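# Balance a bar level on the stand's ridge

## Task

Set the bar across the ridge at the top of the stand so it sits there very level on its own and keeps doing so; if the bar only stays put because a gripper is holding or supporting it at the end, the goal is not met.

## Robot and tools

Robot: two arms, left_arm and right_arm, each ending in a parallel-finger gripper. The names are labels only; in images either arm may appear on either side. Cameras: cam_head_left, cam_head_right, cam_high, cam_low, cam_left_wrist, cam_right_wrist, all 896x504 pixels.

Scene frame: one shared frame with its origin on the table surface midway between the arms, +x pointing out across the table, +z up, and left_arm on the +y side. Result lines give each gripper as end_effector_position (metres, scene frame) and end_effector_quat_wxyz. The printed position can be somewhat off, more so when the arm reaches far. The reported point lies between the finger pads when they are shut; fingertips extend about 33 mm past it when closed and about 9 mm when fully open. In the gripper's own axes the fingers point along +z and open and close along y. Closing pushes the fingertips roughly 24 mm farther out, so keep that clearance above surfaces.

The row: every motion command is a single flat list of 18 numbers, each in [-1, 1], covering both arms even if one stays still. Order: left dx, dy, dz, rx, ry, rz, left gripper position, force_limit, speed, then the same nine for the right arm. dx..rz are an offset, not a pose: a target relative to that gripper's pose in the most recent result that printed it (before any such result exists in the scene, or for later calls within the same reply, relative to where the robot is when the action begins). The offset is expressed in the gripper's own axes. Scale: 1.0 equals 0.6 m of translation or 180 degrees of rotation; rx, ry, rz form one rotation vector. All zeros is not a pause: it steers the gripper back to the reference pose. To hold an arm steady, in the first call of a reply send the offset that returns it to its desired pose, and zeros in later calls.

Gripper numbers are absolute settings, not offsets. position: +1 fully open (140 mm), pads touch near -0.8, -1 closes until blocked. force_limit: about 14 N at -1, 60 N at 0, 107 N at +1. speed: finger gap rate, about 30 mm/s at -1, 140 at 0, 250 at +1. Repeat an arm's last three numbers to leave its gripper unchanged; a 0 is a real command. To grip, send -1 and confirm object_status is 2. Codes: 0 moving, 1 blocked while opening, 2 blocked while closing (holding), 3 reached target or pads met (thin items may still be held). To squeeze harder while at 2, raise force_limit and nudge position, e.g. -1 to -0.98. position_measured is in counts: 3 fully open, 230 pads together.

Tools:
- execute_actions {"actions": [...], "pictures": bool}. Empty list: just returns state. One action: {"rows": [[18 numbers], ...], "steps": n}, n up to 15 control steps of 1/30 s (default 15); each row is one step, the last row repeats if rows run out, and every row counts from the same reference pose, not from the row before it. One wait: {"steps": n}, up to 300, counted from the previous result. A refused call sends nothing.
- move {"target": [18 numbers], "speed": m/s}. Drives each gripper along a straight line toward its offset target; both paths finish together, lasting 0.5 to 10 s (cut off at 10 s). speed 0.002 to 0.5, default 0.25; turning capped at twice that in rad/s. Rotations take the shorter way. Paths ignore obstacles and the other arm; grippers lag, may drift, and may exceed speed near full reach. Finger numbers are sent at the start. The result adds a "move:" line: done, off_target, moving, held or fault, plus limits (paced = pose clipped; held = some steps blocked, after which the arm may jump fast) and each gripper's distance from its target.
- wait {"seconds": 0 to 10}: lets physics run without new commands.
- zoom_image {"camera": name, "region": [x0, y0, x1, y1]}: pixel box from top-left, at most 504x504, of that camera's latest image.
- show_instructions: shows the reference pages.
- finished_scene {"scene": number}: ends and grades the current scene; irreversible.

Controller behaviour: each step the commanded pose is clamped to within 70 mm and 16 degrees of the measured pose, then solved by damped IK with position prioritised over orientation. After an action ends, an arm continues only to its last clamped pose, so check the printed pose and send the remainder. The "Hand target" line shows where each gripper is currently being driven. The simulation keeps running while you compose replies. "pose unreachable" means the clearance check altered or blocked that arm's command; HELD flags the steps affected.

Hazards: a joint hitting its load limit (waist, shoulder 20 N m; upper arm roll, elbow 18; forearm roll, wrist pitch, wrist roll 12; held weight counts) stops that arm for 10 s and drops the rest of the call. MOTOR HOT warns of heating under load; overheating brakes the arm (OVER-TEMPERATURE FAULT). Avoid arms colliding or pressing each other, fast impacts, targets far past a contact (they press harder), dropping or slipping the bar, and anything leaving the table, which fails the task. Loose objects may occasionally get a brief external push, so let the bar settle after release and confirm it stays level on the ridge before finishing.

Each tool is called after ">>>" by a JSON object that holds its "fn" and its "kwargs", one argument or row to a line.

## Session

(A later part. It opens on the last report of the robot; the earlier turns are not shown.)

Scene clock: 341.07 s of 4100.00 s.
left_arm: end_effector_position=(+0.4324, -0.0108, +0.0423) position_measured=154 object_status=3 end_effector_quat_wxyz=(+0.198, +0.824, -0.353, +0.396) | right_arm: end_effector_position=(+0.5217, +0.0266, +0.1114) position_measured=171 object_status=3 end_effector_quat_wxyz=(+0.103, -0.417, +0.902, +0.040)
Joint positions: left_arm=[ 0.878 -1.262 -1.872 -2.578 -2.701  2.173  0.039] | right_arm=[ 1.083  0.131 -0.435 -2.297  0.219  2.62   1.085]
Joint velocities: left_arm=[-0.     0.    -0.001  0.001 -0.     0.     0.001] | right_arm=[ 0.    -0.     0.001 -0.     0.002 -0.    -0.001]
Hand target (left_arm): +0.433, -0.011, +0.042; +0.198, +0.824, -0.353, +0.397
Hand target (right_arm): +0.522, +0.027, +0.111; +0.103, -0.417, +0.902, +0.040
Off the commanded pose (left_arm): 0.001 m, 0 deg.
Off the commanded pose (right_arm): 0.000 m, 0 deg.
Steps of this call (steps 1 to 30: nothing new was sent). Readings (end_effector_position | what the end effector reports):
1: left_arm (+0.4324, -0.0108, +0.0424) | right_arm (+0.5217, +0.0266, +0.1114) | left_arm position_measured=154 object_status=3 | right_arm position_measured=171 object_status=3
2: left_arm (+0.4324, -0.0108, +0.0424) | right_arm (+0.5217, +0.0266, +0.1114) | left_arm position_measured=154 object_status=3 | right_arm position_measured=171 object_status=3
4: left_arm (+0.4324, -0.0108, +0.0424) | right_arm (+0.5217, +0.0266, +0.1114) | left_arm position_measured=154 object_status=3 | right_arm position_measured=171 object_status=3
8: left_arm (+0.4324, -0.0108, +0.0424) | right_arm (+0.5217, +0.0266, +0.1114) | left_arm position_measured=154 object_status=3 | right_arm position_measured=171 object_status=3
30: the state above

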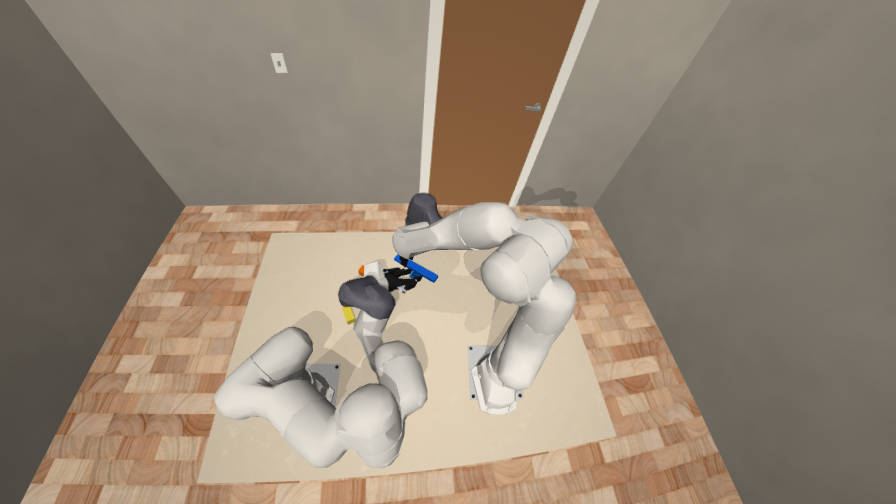

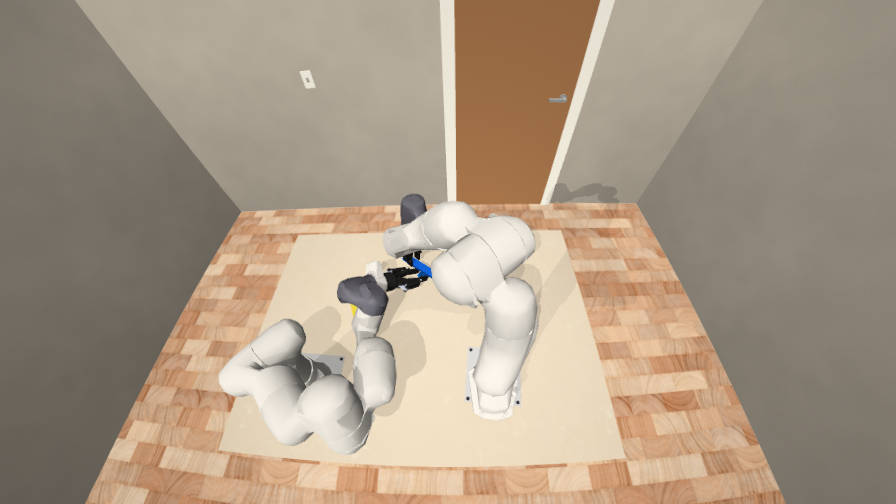

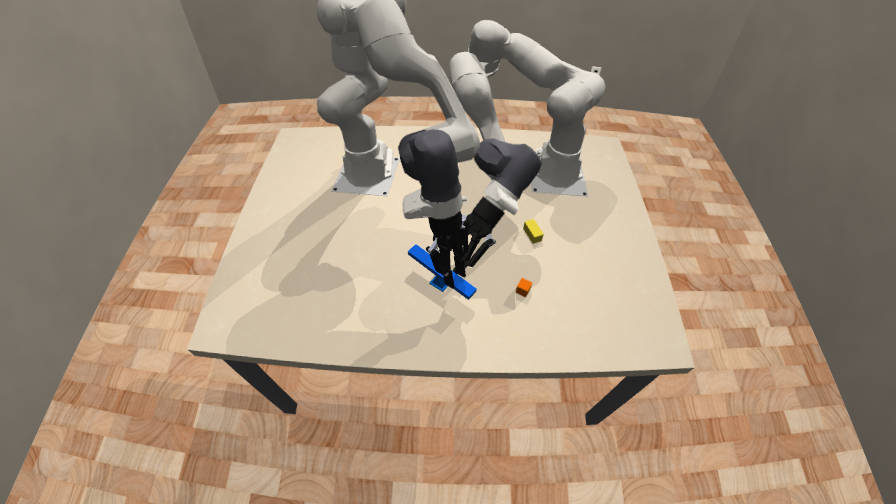

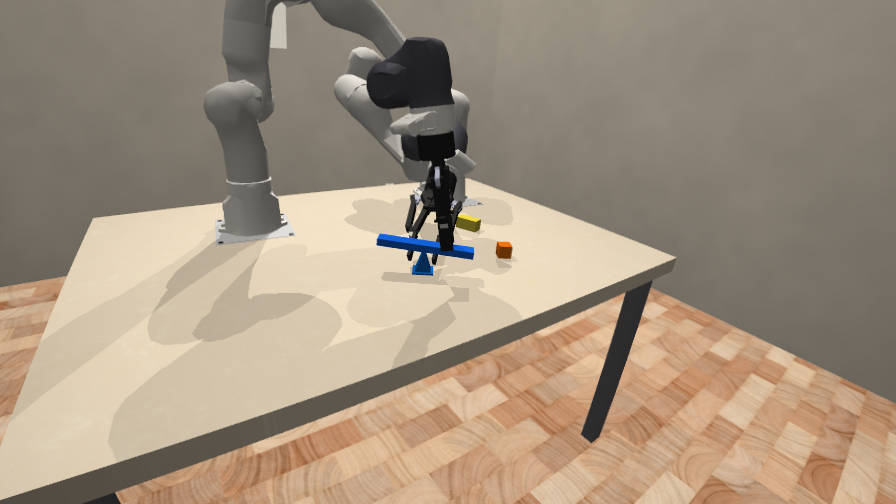

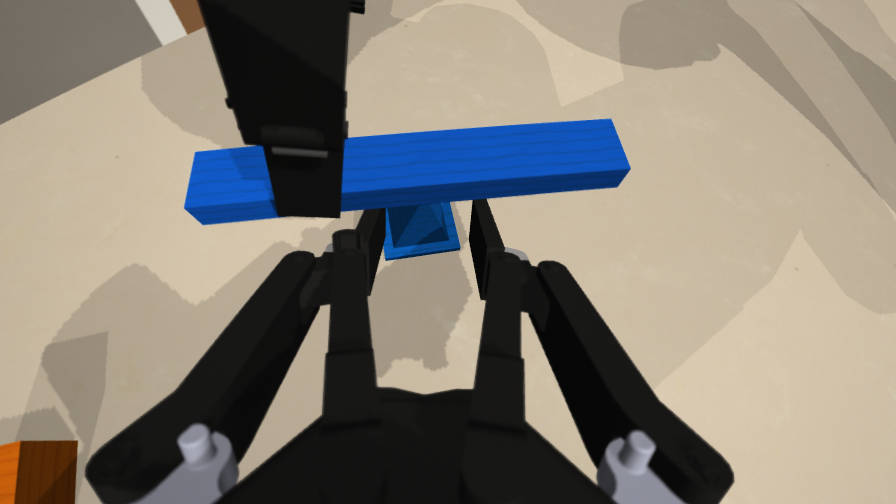

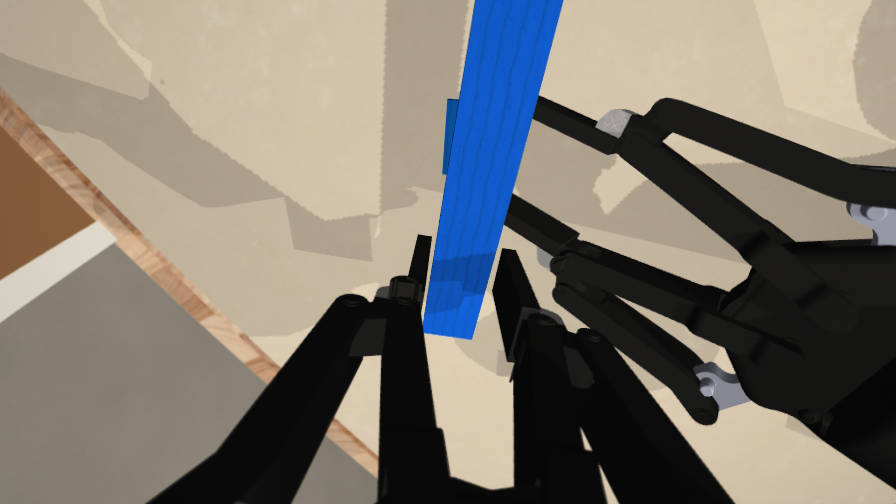

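>>> {"fn": "move", "kwargs": {
  "target": [0.0042,0,-0.0028,0,0,0,-0.2,-0.8,-0.8,0,0,0,0,0,0,-0.36,0.1,-1],
  "speed": 0.003
}}

>>> {"fn": "move", "kwargs": {
  "target": [0,0,0,0,0,0,-0.2,-0.8,-0.8,0,0,0,0,0,0,-1,0.1,-1],
  "speed": 0.003
}}

>>> {"fn": "move", "kwargs": {
  "target": [0,0,0,0,0,0,-0.2,-0.8,-0.8,0.004,0,-0.001,0,0,0,-1,0.1,-1],
  "speed": 0.003
}}

>>> {"fn": "move", "kwargs": {
  "target": [0,0,0,0,0,0,-0.2,-0.8,-0.8,0,0,0,0,0,0,-0.35,0.1,-1],
  "speed": 0.003
}}

>>> {"fn": "zoom_image", "kwargs": {
  "camera": "cam_low",
  "region": [360,200,490,290]
}}

Scene clock: 346.53 s of 4100.00 s.
left_arm: end_effector_position=(+0.4332, -0.0114, +0.0453) position_measured=154 object_status=3 end_effector_quat_wxyz=(+0.198, +0.823, -0.353, +0.397) | right_arm: end_effector_position=(+0.5217, +0.0266, +0.1114) position_measured=174 object_status=3 end_effector_quat_wxyz=(+0.103, -0.417, +0.902, +0.040)
Joint positions: left_arm=[ 0.876 -1.26  -1.865 -2.579 -2.697  2.173  0.039] | right_arm=[ 1.083  0.131 -0.435 -2.297  0.219  2.62   1.085]
Joint velocities: left_arm=[ 0.001  0.003  0.001  0.001  0.     0.001 -0.001] | right_arm=[ 0.002  0.     0.001 -0.002 -0.001  0.    -0.001]
Hand target (left_arm): +0.433, -0.011, +0.045; +0.198, +0.824, -0.353, +0.396
Hand target (right_arm): +0.522, +0.027, +0.111; +0.103, -0.417, +0.902, +0.040
Off the commanded pose (left_arm): 0.001 m, 0 deg.
Off the commanded pose (right_arm): 0.000 m, 0 deg.
After step 90, 1.23 s passed at rest.
move: done

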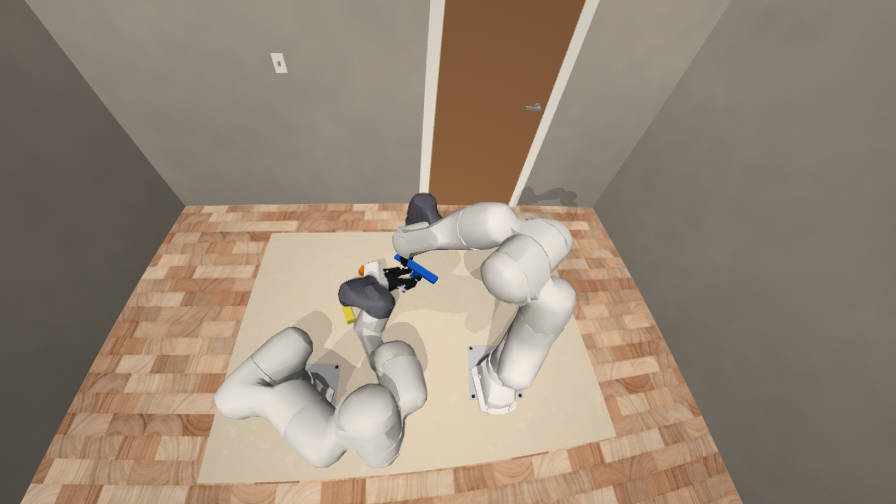

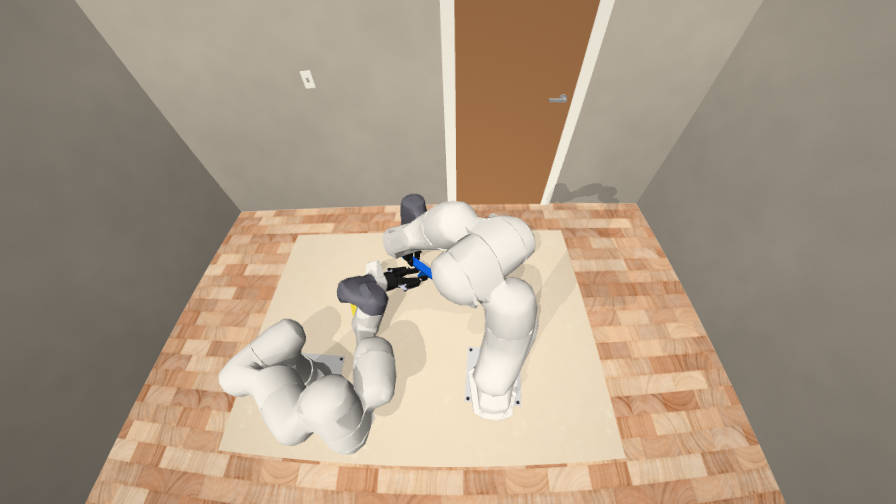

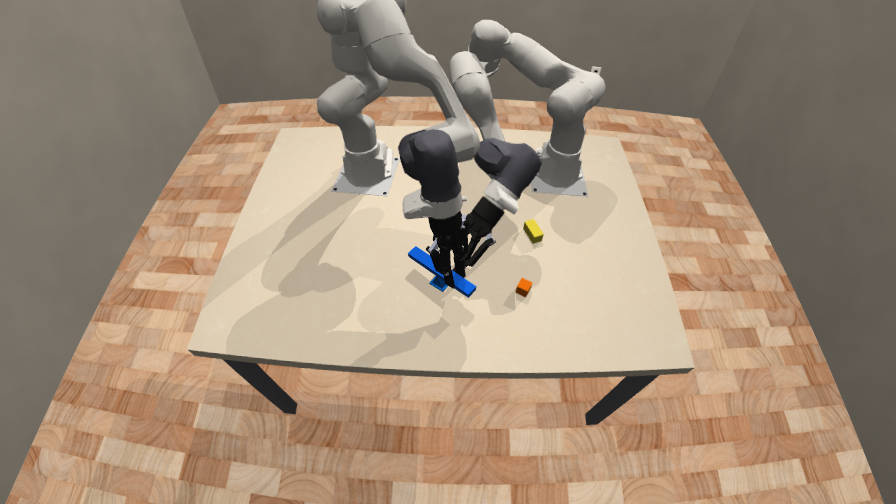

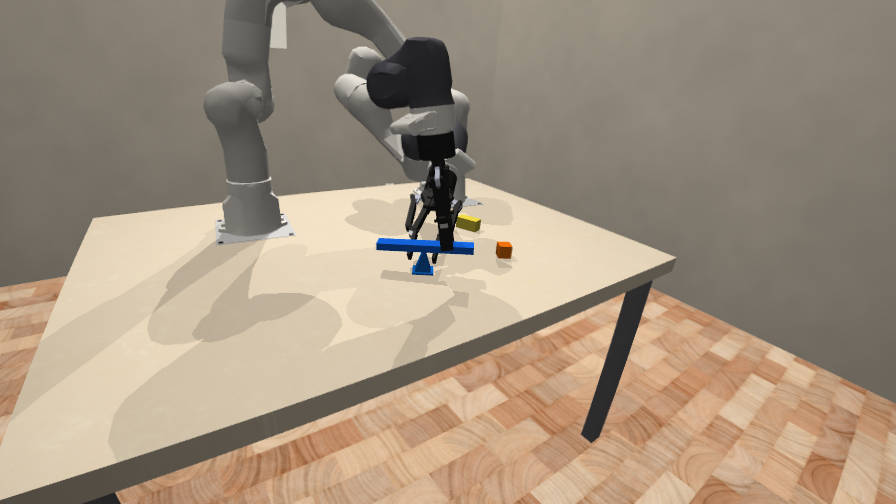

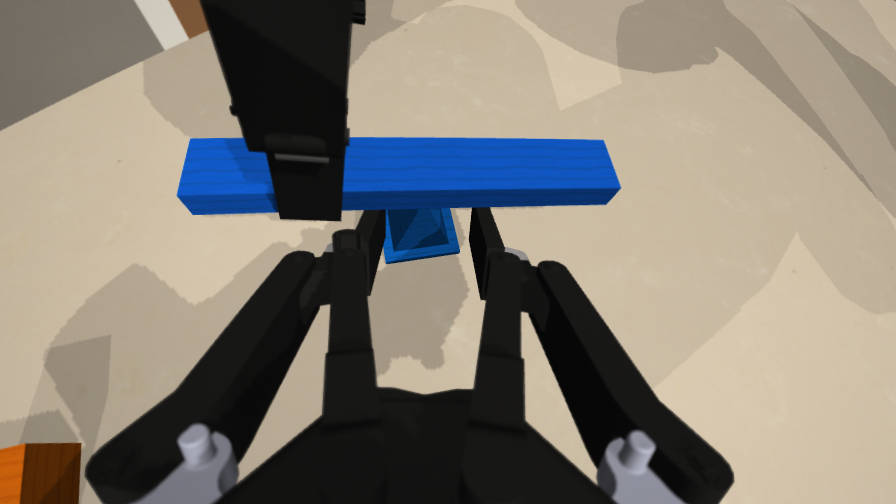

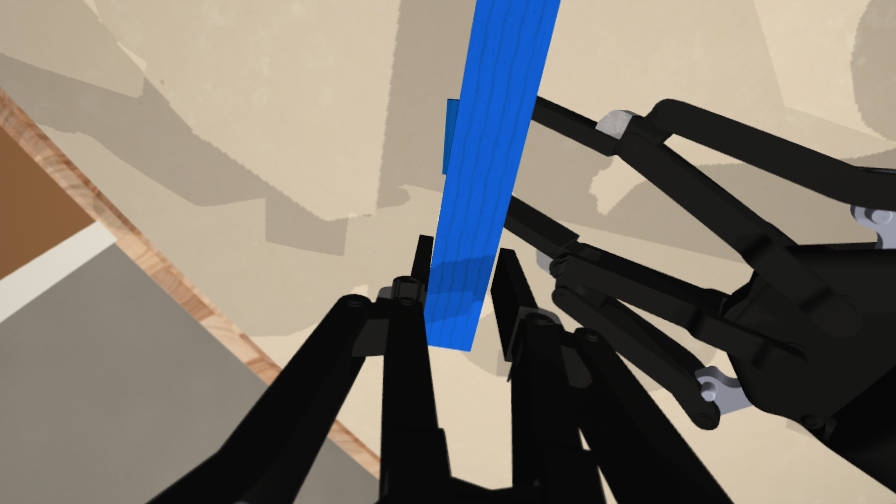

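Scene clock: 347.03 s of 4100.00 s.
left_arm: end_effector_position=(+0.4331, -0.0112, +0.0451) position_measured=154 object_status=3 end_effector_quat_wxyz=(+0.198, +0.824, -0.353, +0.397) | right_arm: end_effector_position=(+0.5219, +0.0266, +0.1115) position_measured=186 object_status=2 end_effector_quat_wxyz=(+0.103, -0.417, +0.902, +0.040)
Joint positions: left_arm=[ 0.876 -1.26  -1.866 -2.579 -2.697  2.173  0.039] | right_arm=[ 1.083  0.131 -0.435 -2.297  0.219  2.62   1.085]
Joint velocities: left_arm=[-0.001  0.    -0.001 -0.001 -0.     0.    -0.   ] | right_arm=[-0.     0.     0.    -0.     0.     0.    -0.001]
Hand target (left_arm): +0.433, -0.011, +0.045; +0.198, +0.823, -0.353, +0.397
Hand target (right_arm): +0.522, +0.027, +0.111; +0.103, -0.417, +0.902, +0.040
Off the commanded pose (left_arm): 0.000 m, 0 deg.
Off the commanded pose (right_arm): 0.000 m, 0 deg.
move: done

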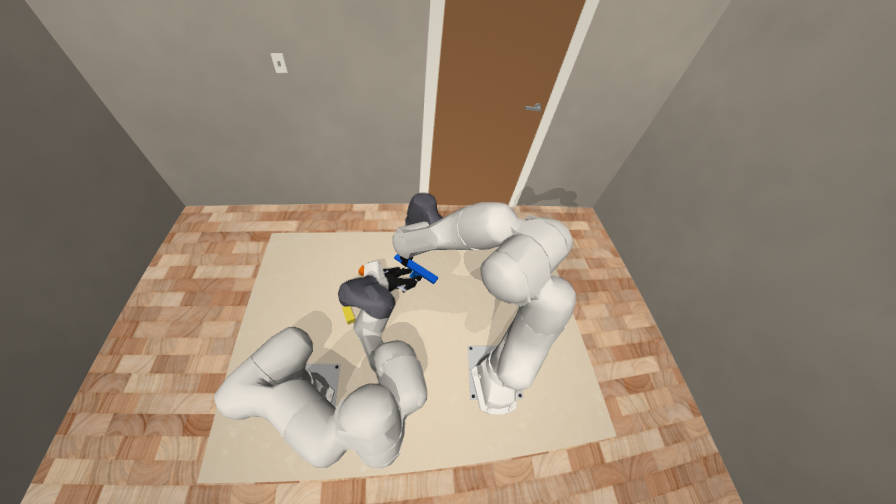

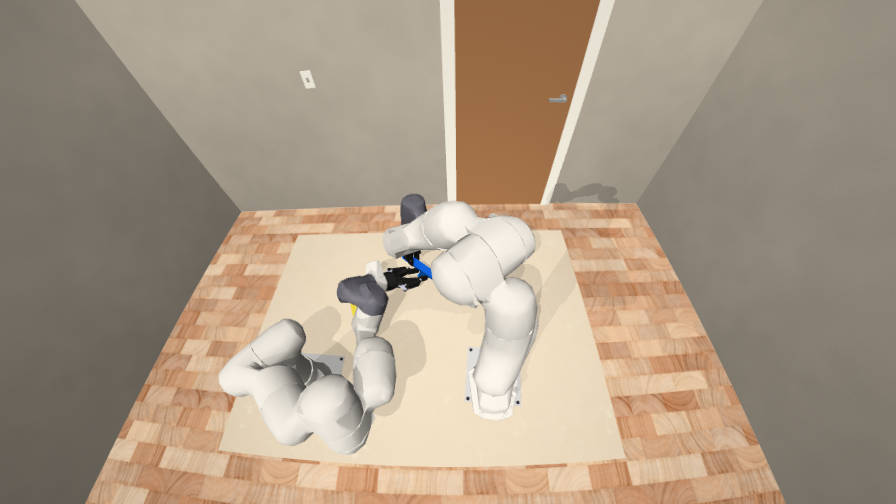

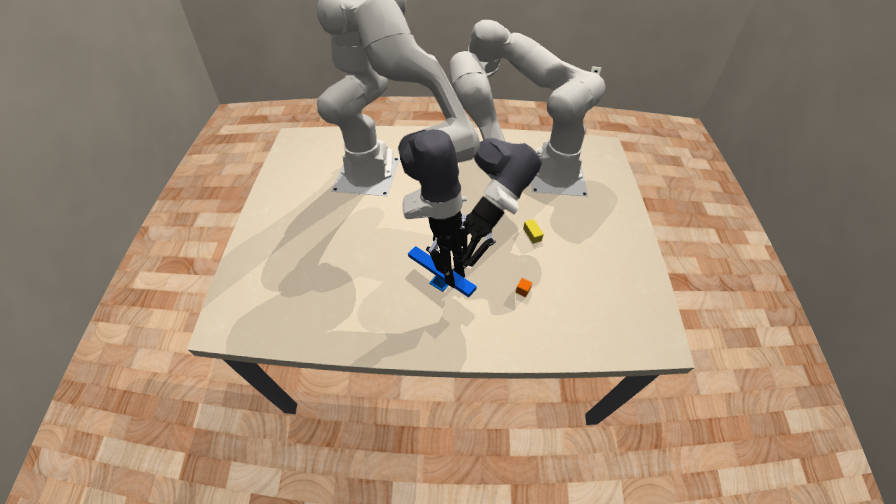

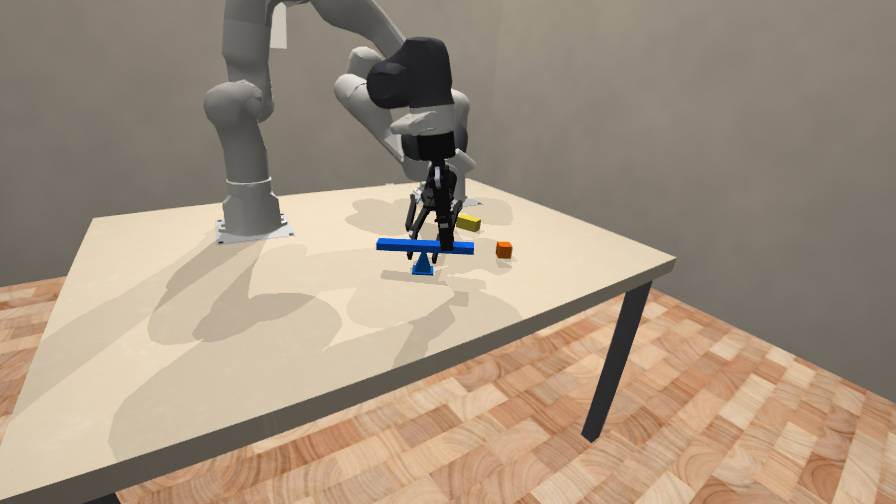

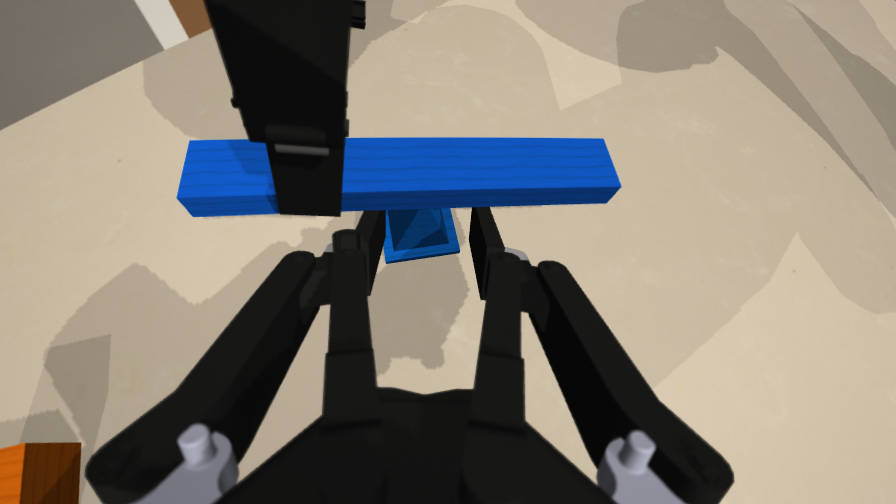

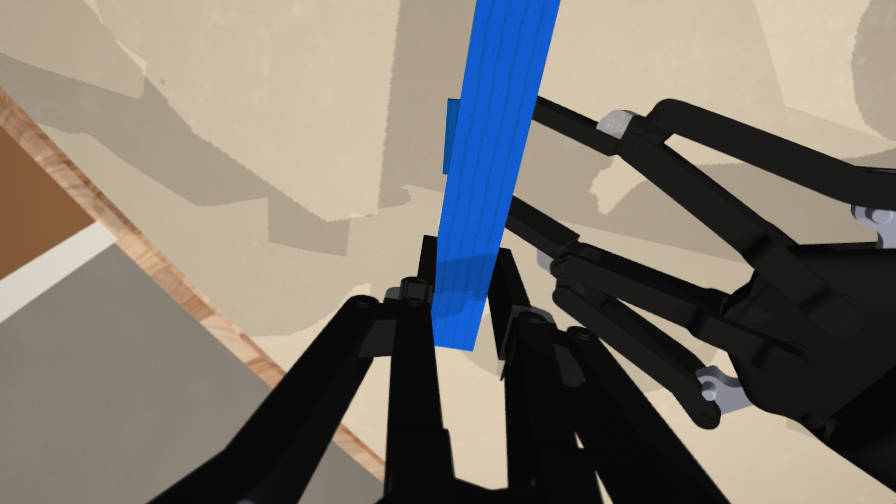

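Scene clock: 348.07 s of 4100.00 s.
left_arm: end_effector_position=(+0.4330, -0.0112, +0.0450) position_measured=154 object_status=3 end_effector_quat_wxyz=(+0.198, +0.824, -0.353, +0.397) | right_arm: end_effector_position=(+0.5207, +0.0258, +0.1119) position_measured=186 object_status=2 end_effector_quat_wxyz=(+0.103, -0.417, +0.902, +0.041)
Joint positions: left_arm=[ 0.876 -1.26  -1.866 -2.579 -2.697  2.173  0.039] | right_arm=[ 1.083  0.125 -0.435 -2.302  0.218  2.623  1.085]
Joint velocities: left_arm=[ 0.001 -0.001 -0.002  0.002  0.001  0.001  0.001] | right_arm=[-0.001 -0.002 -0.    -0.002 -0.001  0.001 -0.002]
Hand target (left_arm): +0.433, -0.011, +0.045; +0.198, +0.824, -0.353, +0.397
Hand target (right_arm): +0.520, +0.025, +0.112; +0.103, -0.417, +0.902, +0.040
Off the commanded pose (left_arm): 0.000 m, 0 deg.
Off the commanded pose (right_arm): 0.001 m, 0 deg.
move: done

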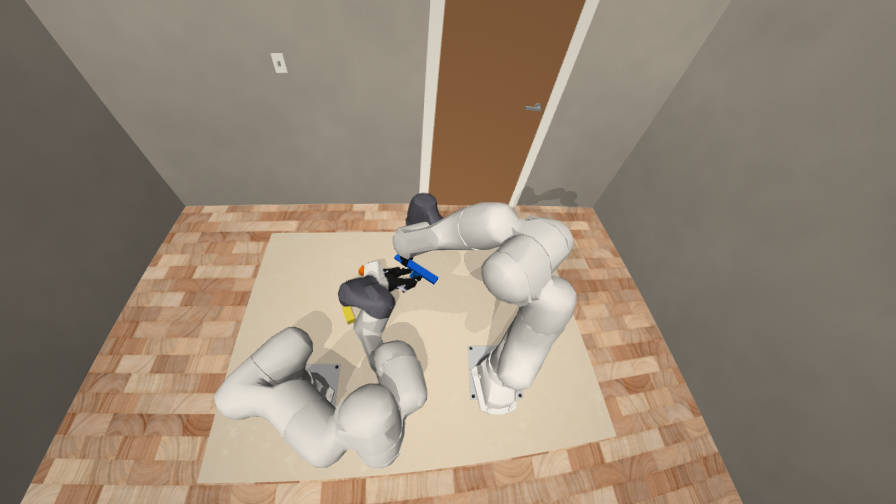

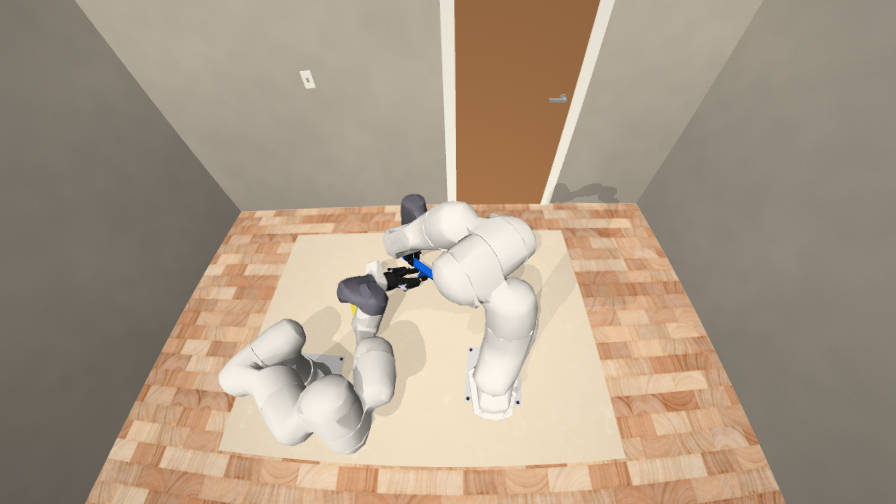

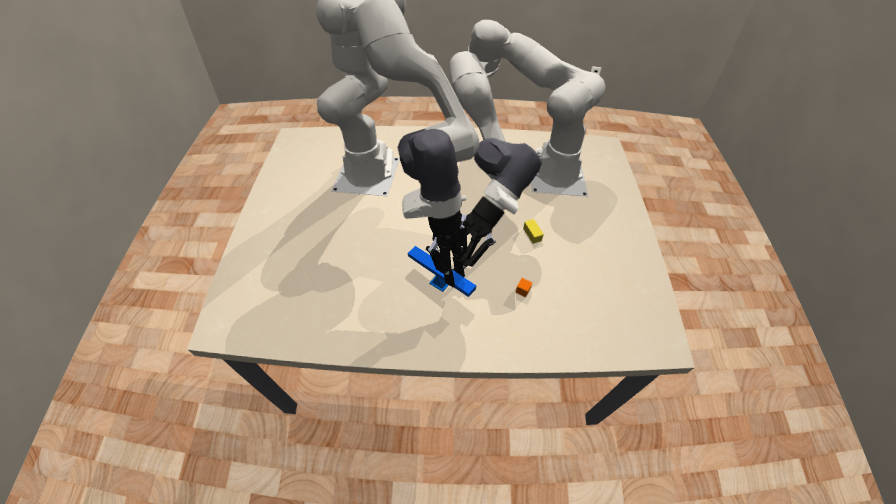

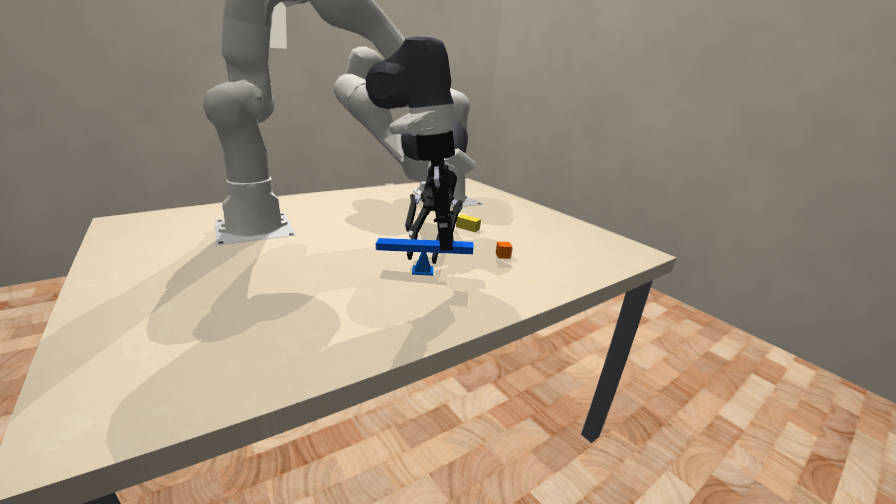

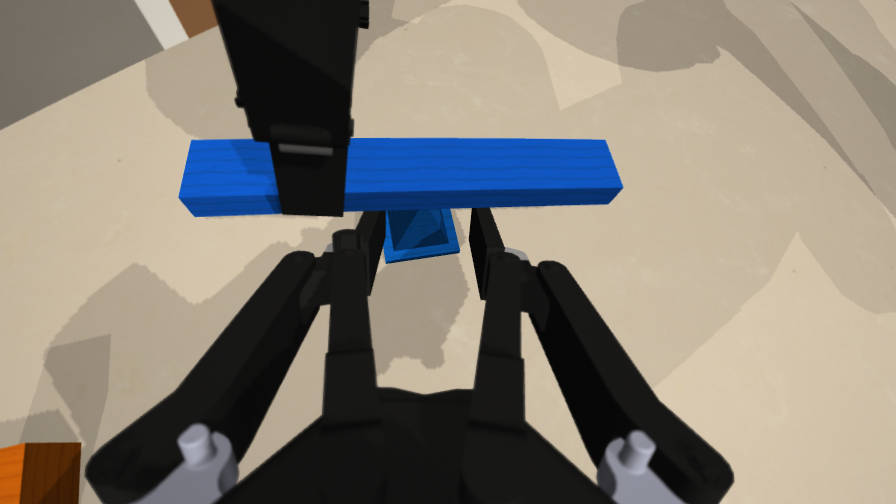

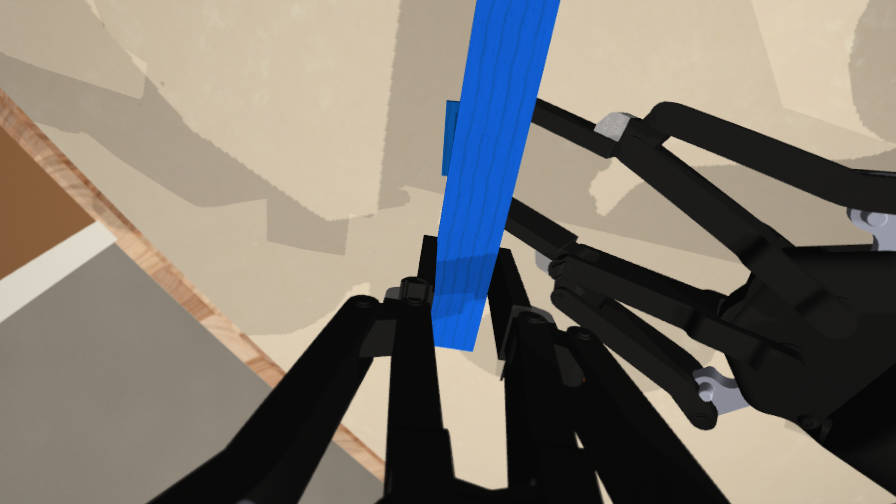

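Scene clock: 348.57 s of 4100.00 s.
left_arm: end_effector_position=(+0.4330, -0.0112, +0.0450) position_measured=154 object_status=3 end_effector_quat_wxyz=(+0.198, +0.824, -0.353, +0.397) | right_arm: end_effector_position=(+0.5207, +0.0258, +0.1119) position_measured=173 object_status=3 end_effector_quat_wxyz=(+0.103, -0.417, +0.902, +0.041)
Joint positions: left_arm=[ 0.876 -1.26  -1.866 -2.579 -2.697  2.173  0.039] | right_arm=[ 1.083  0.125 -0.435 -2.302  0.218  2.623  1.085]
Joint velocities: left_arm=[-0.    -0.002  0.    -0.001 -0.001  0.     0.   ] | right_arm=[-0.    -0.     0.    -0.001  0.     0.001  0.   ]
Hand target (left_arm): +0.433, -0.011, +0.045; +0.198, +0.824, -0.353, +0.397
Hand target (right_arm): +0.521, +0.026, +0.112; +0.103, -0.417, +0.902, +0.041
Off the commanded pose (left_arm): 0.000 m, 0 deg.
Off the commanded pose (right_arm): 0.000 m, 0 deg.
move: done

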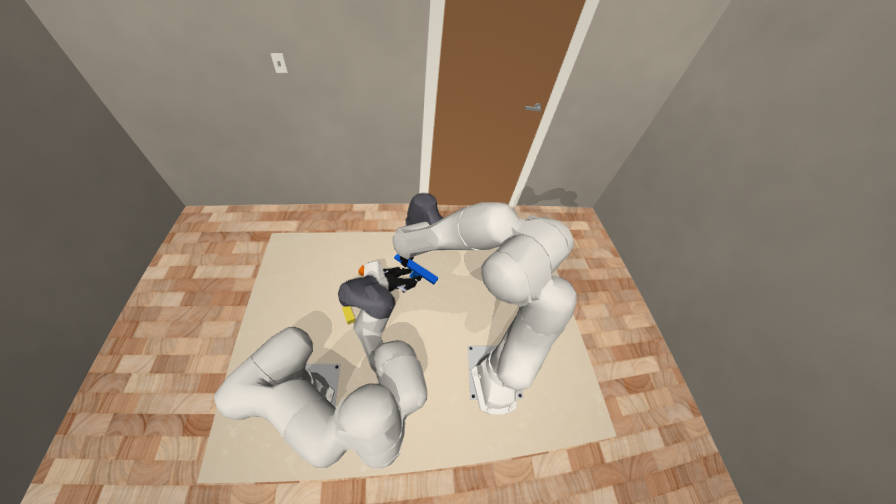

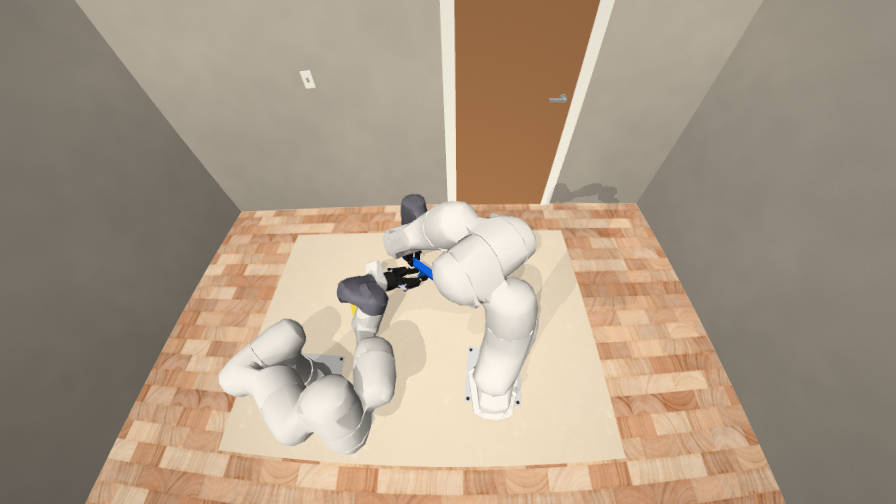

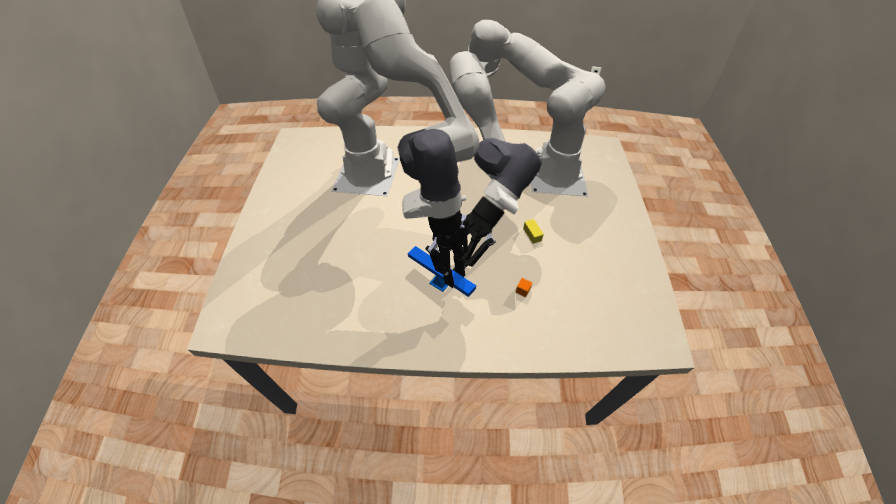

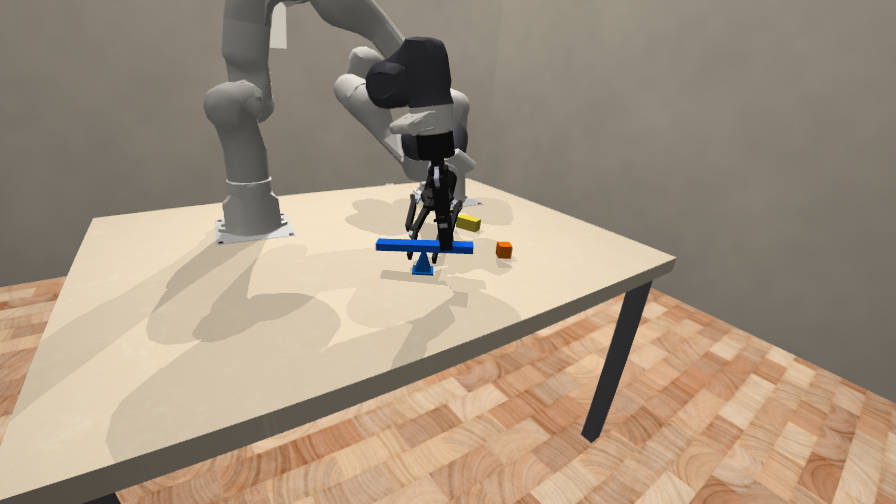

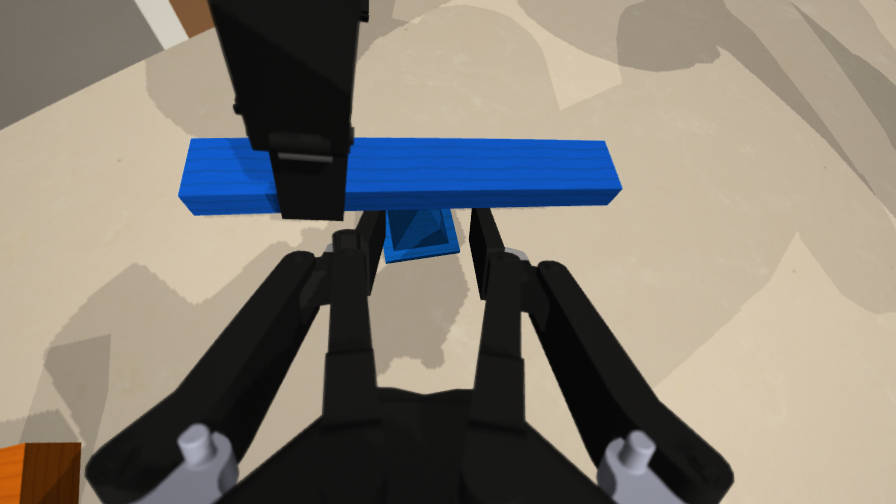

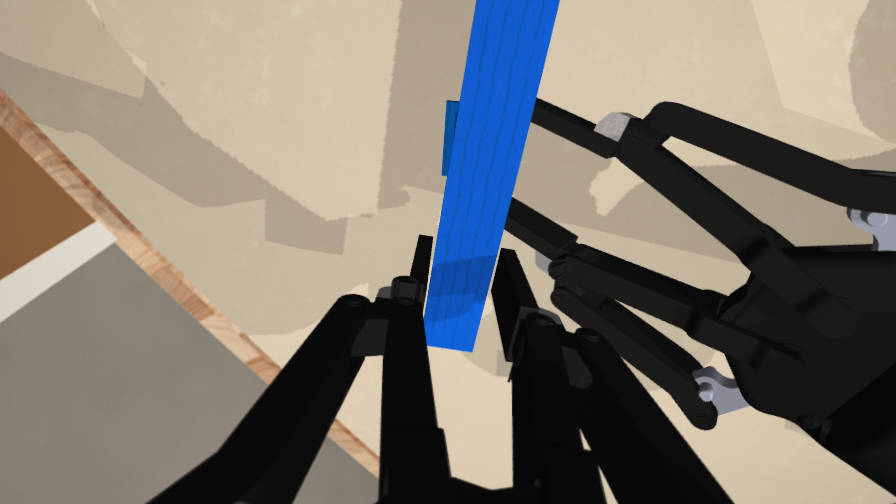

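Region (360, 200, 490, 290) of cam_low's 896x504 image, scaled by 3.877, with more detail than that image has; it fills the top 349 rows of this view, and the rest is white.

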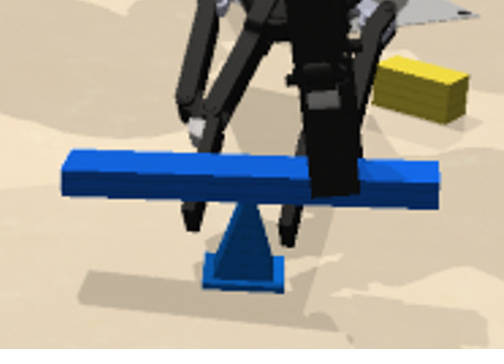

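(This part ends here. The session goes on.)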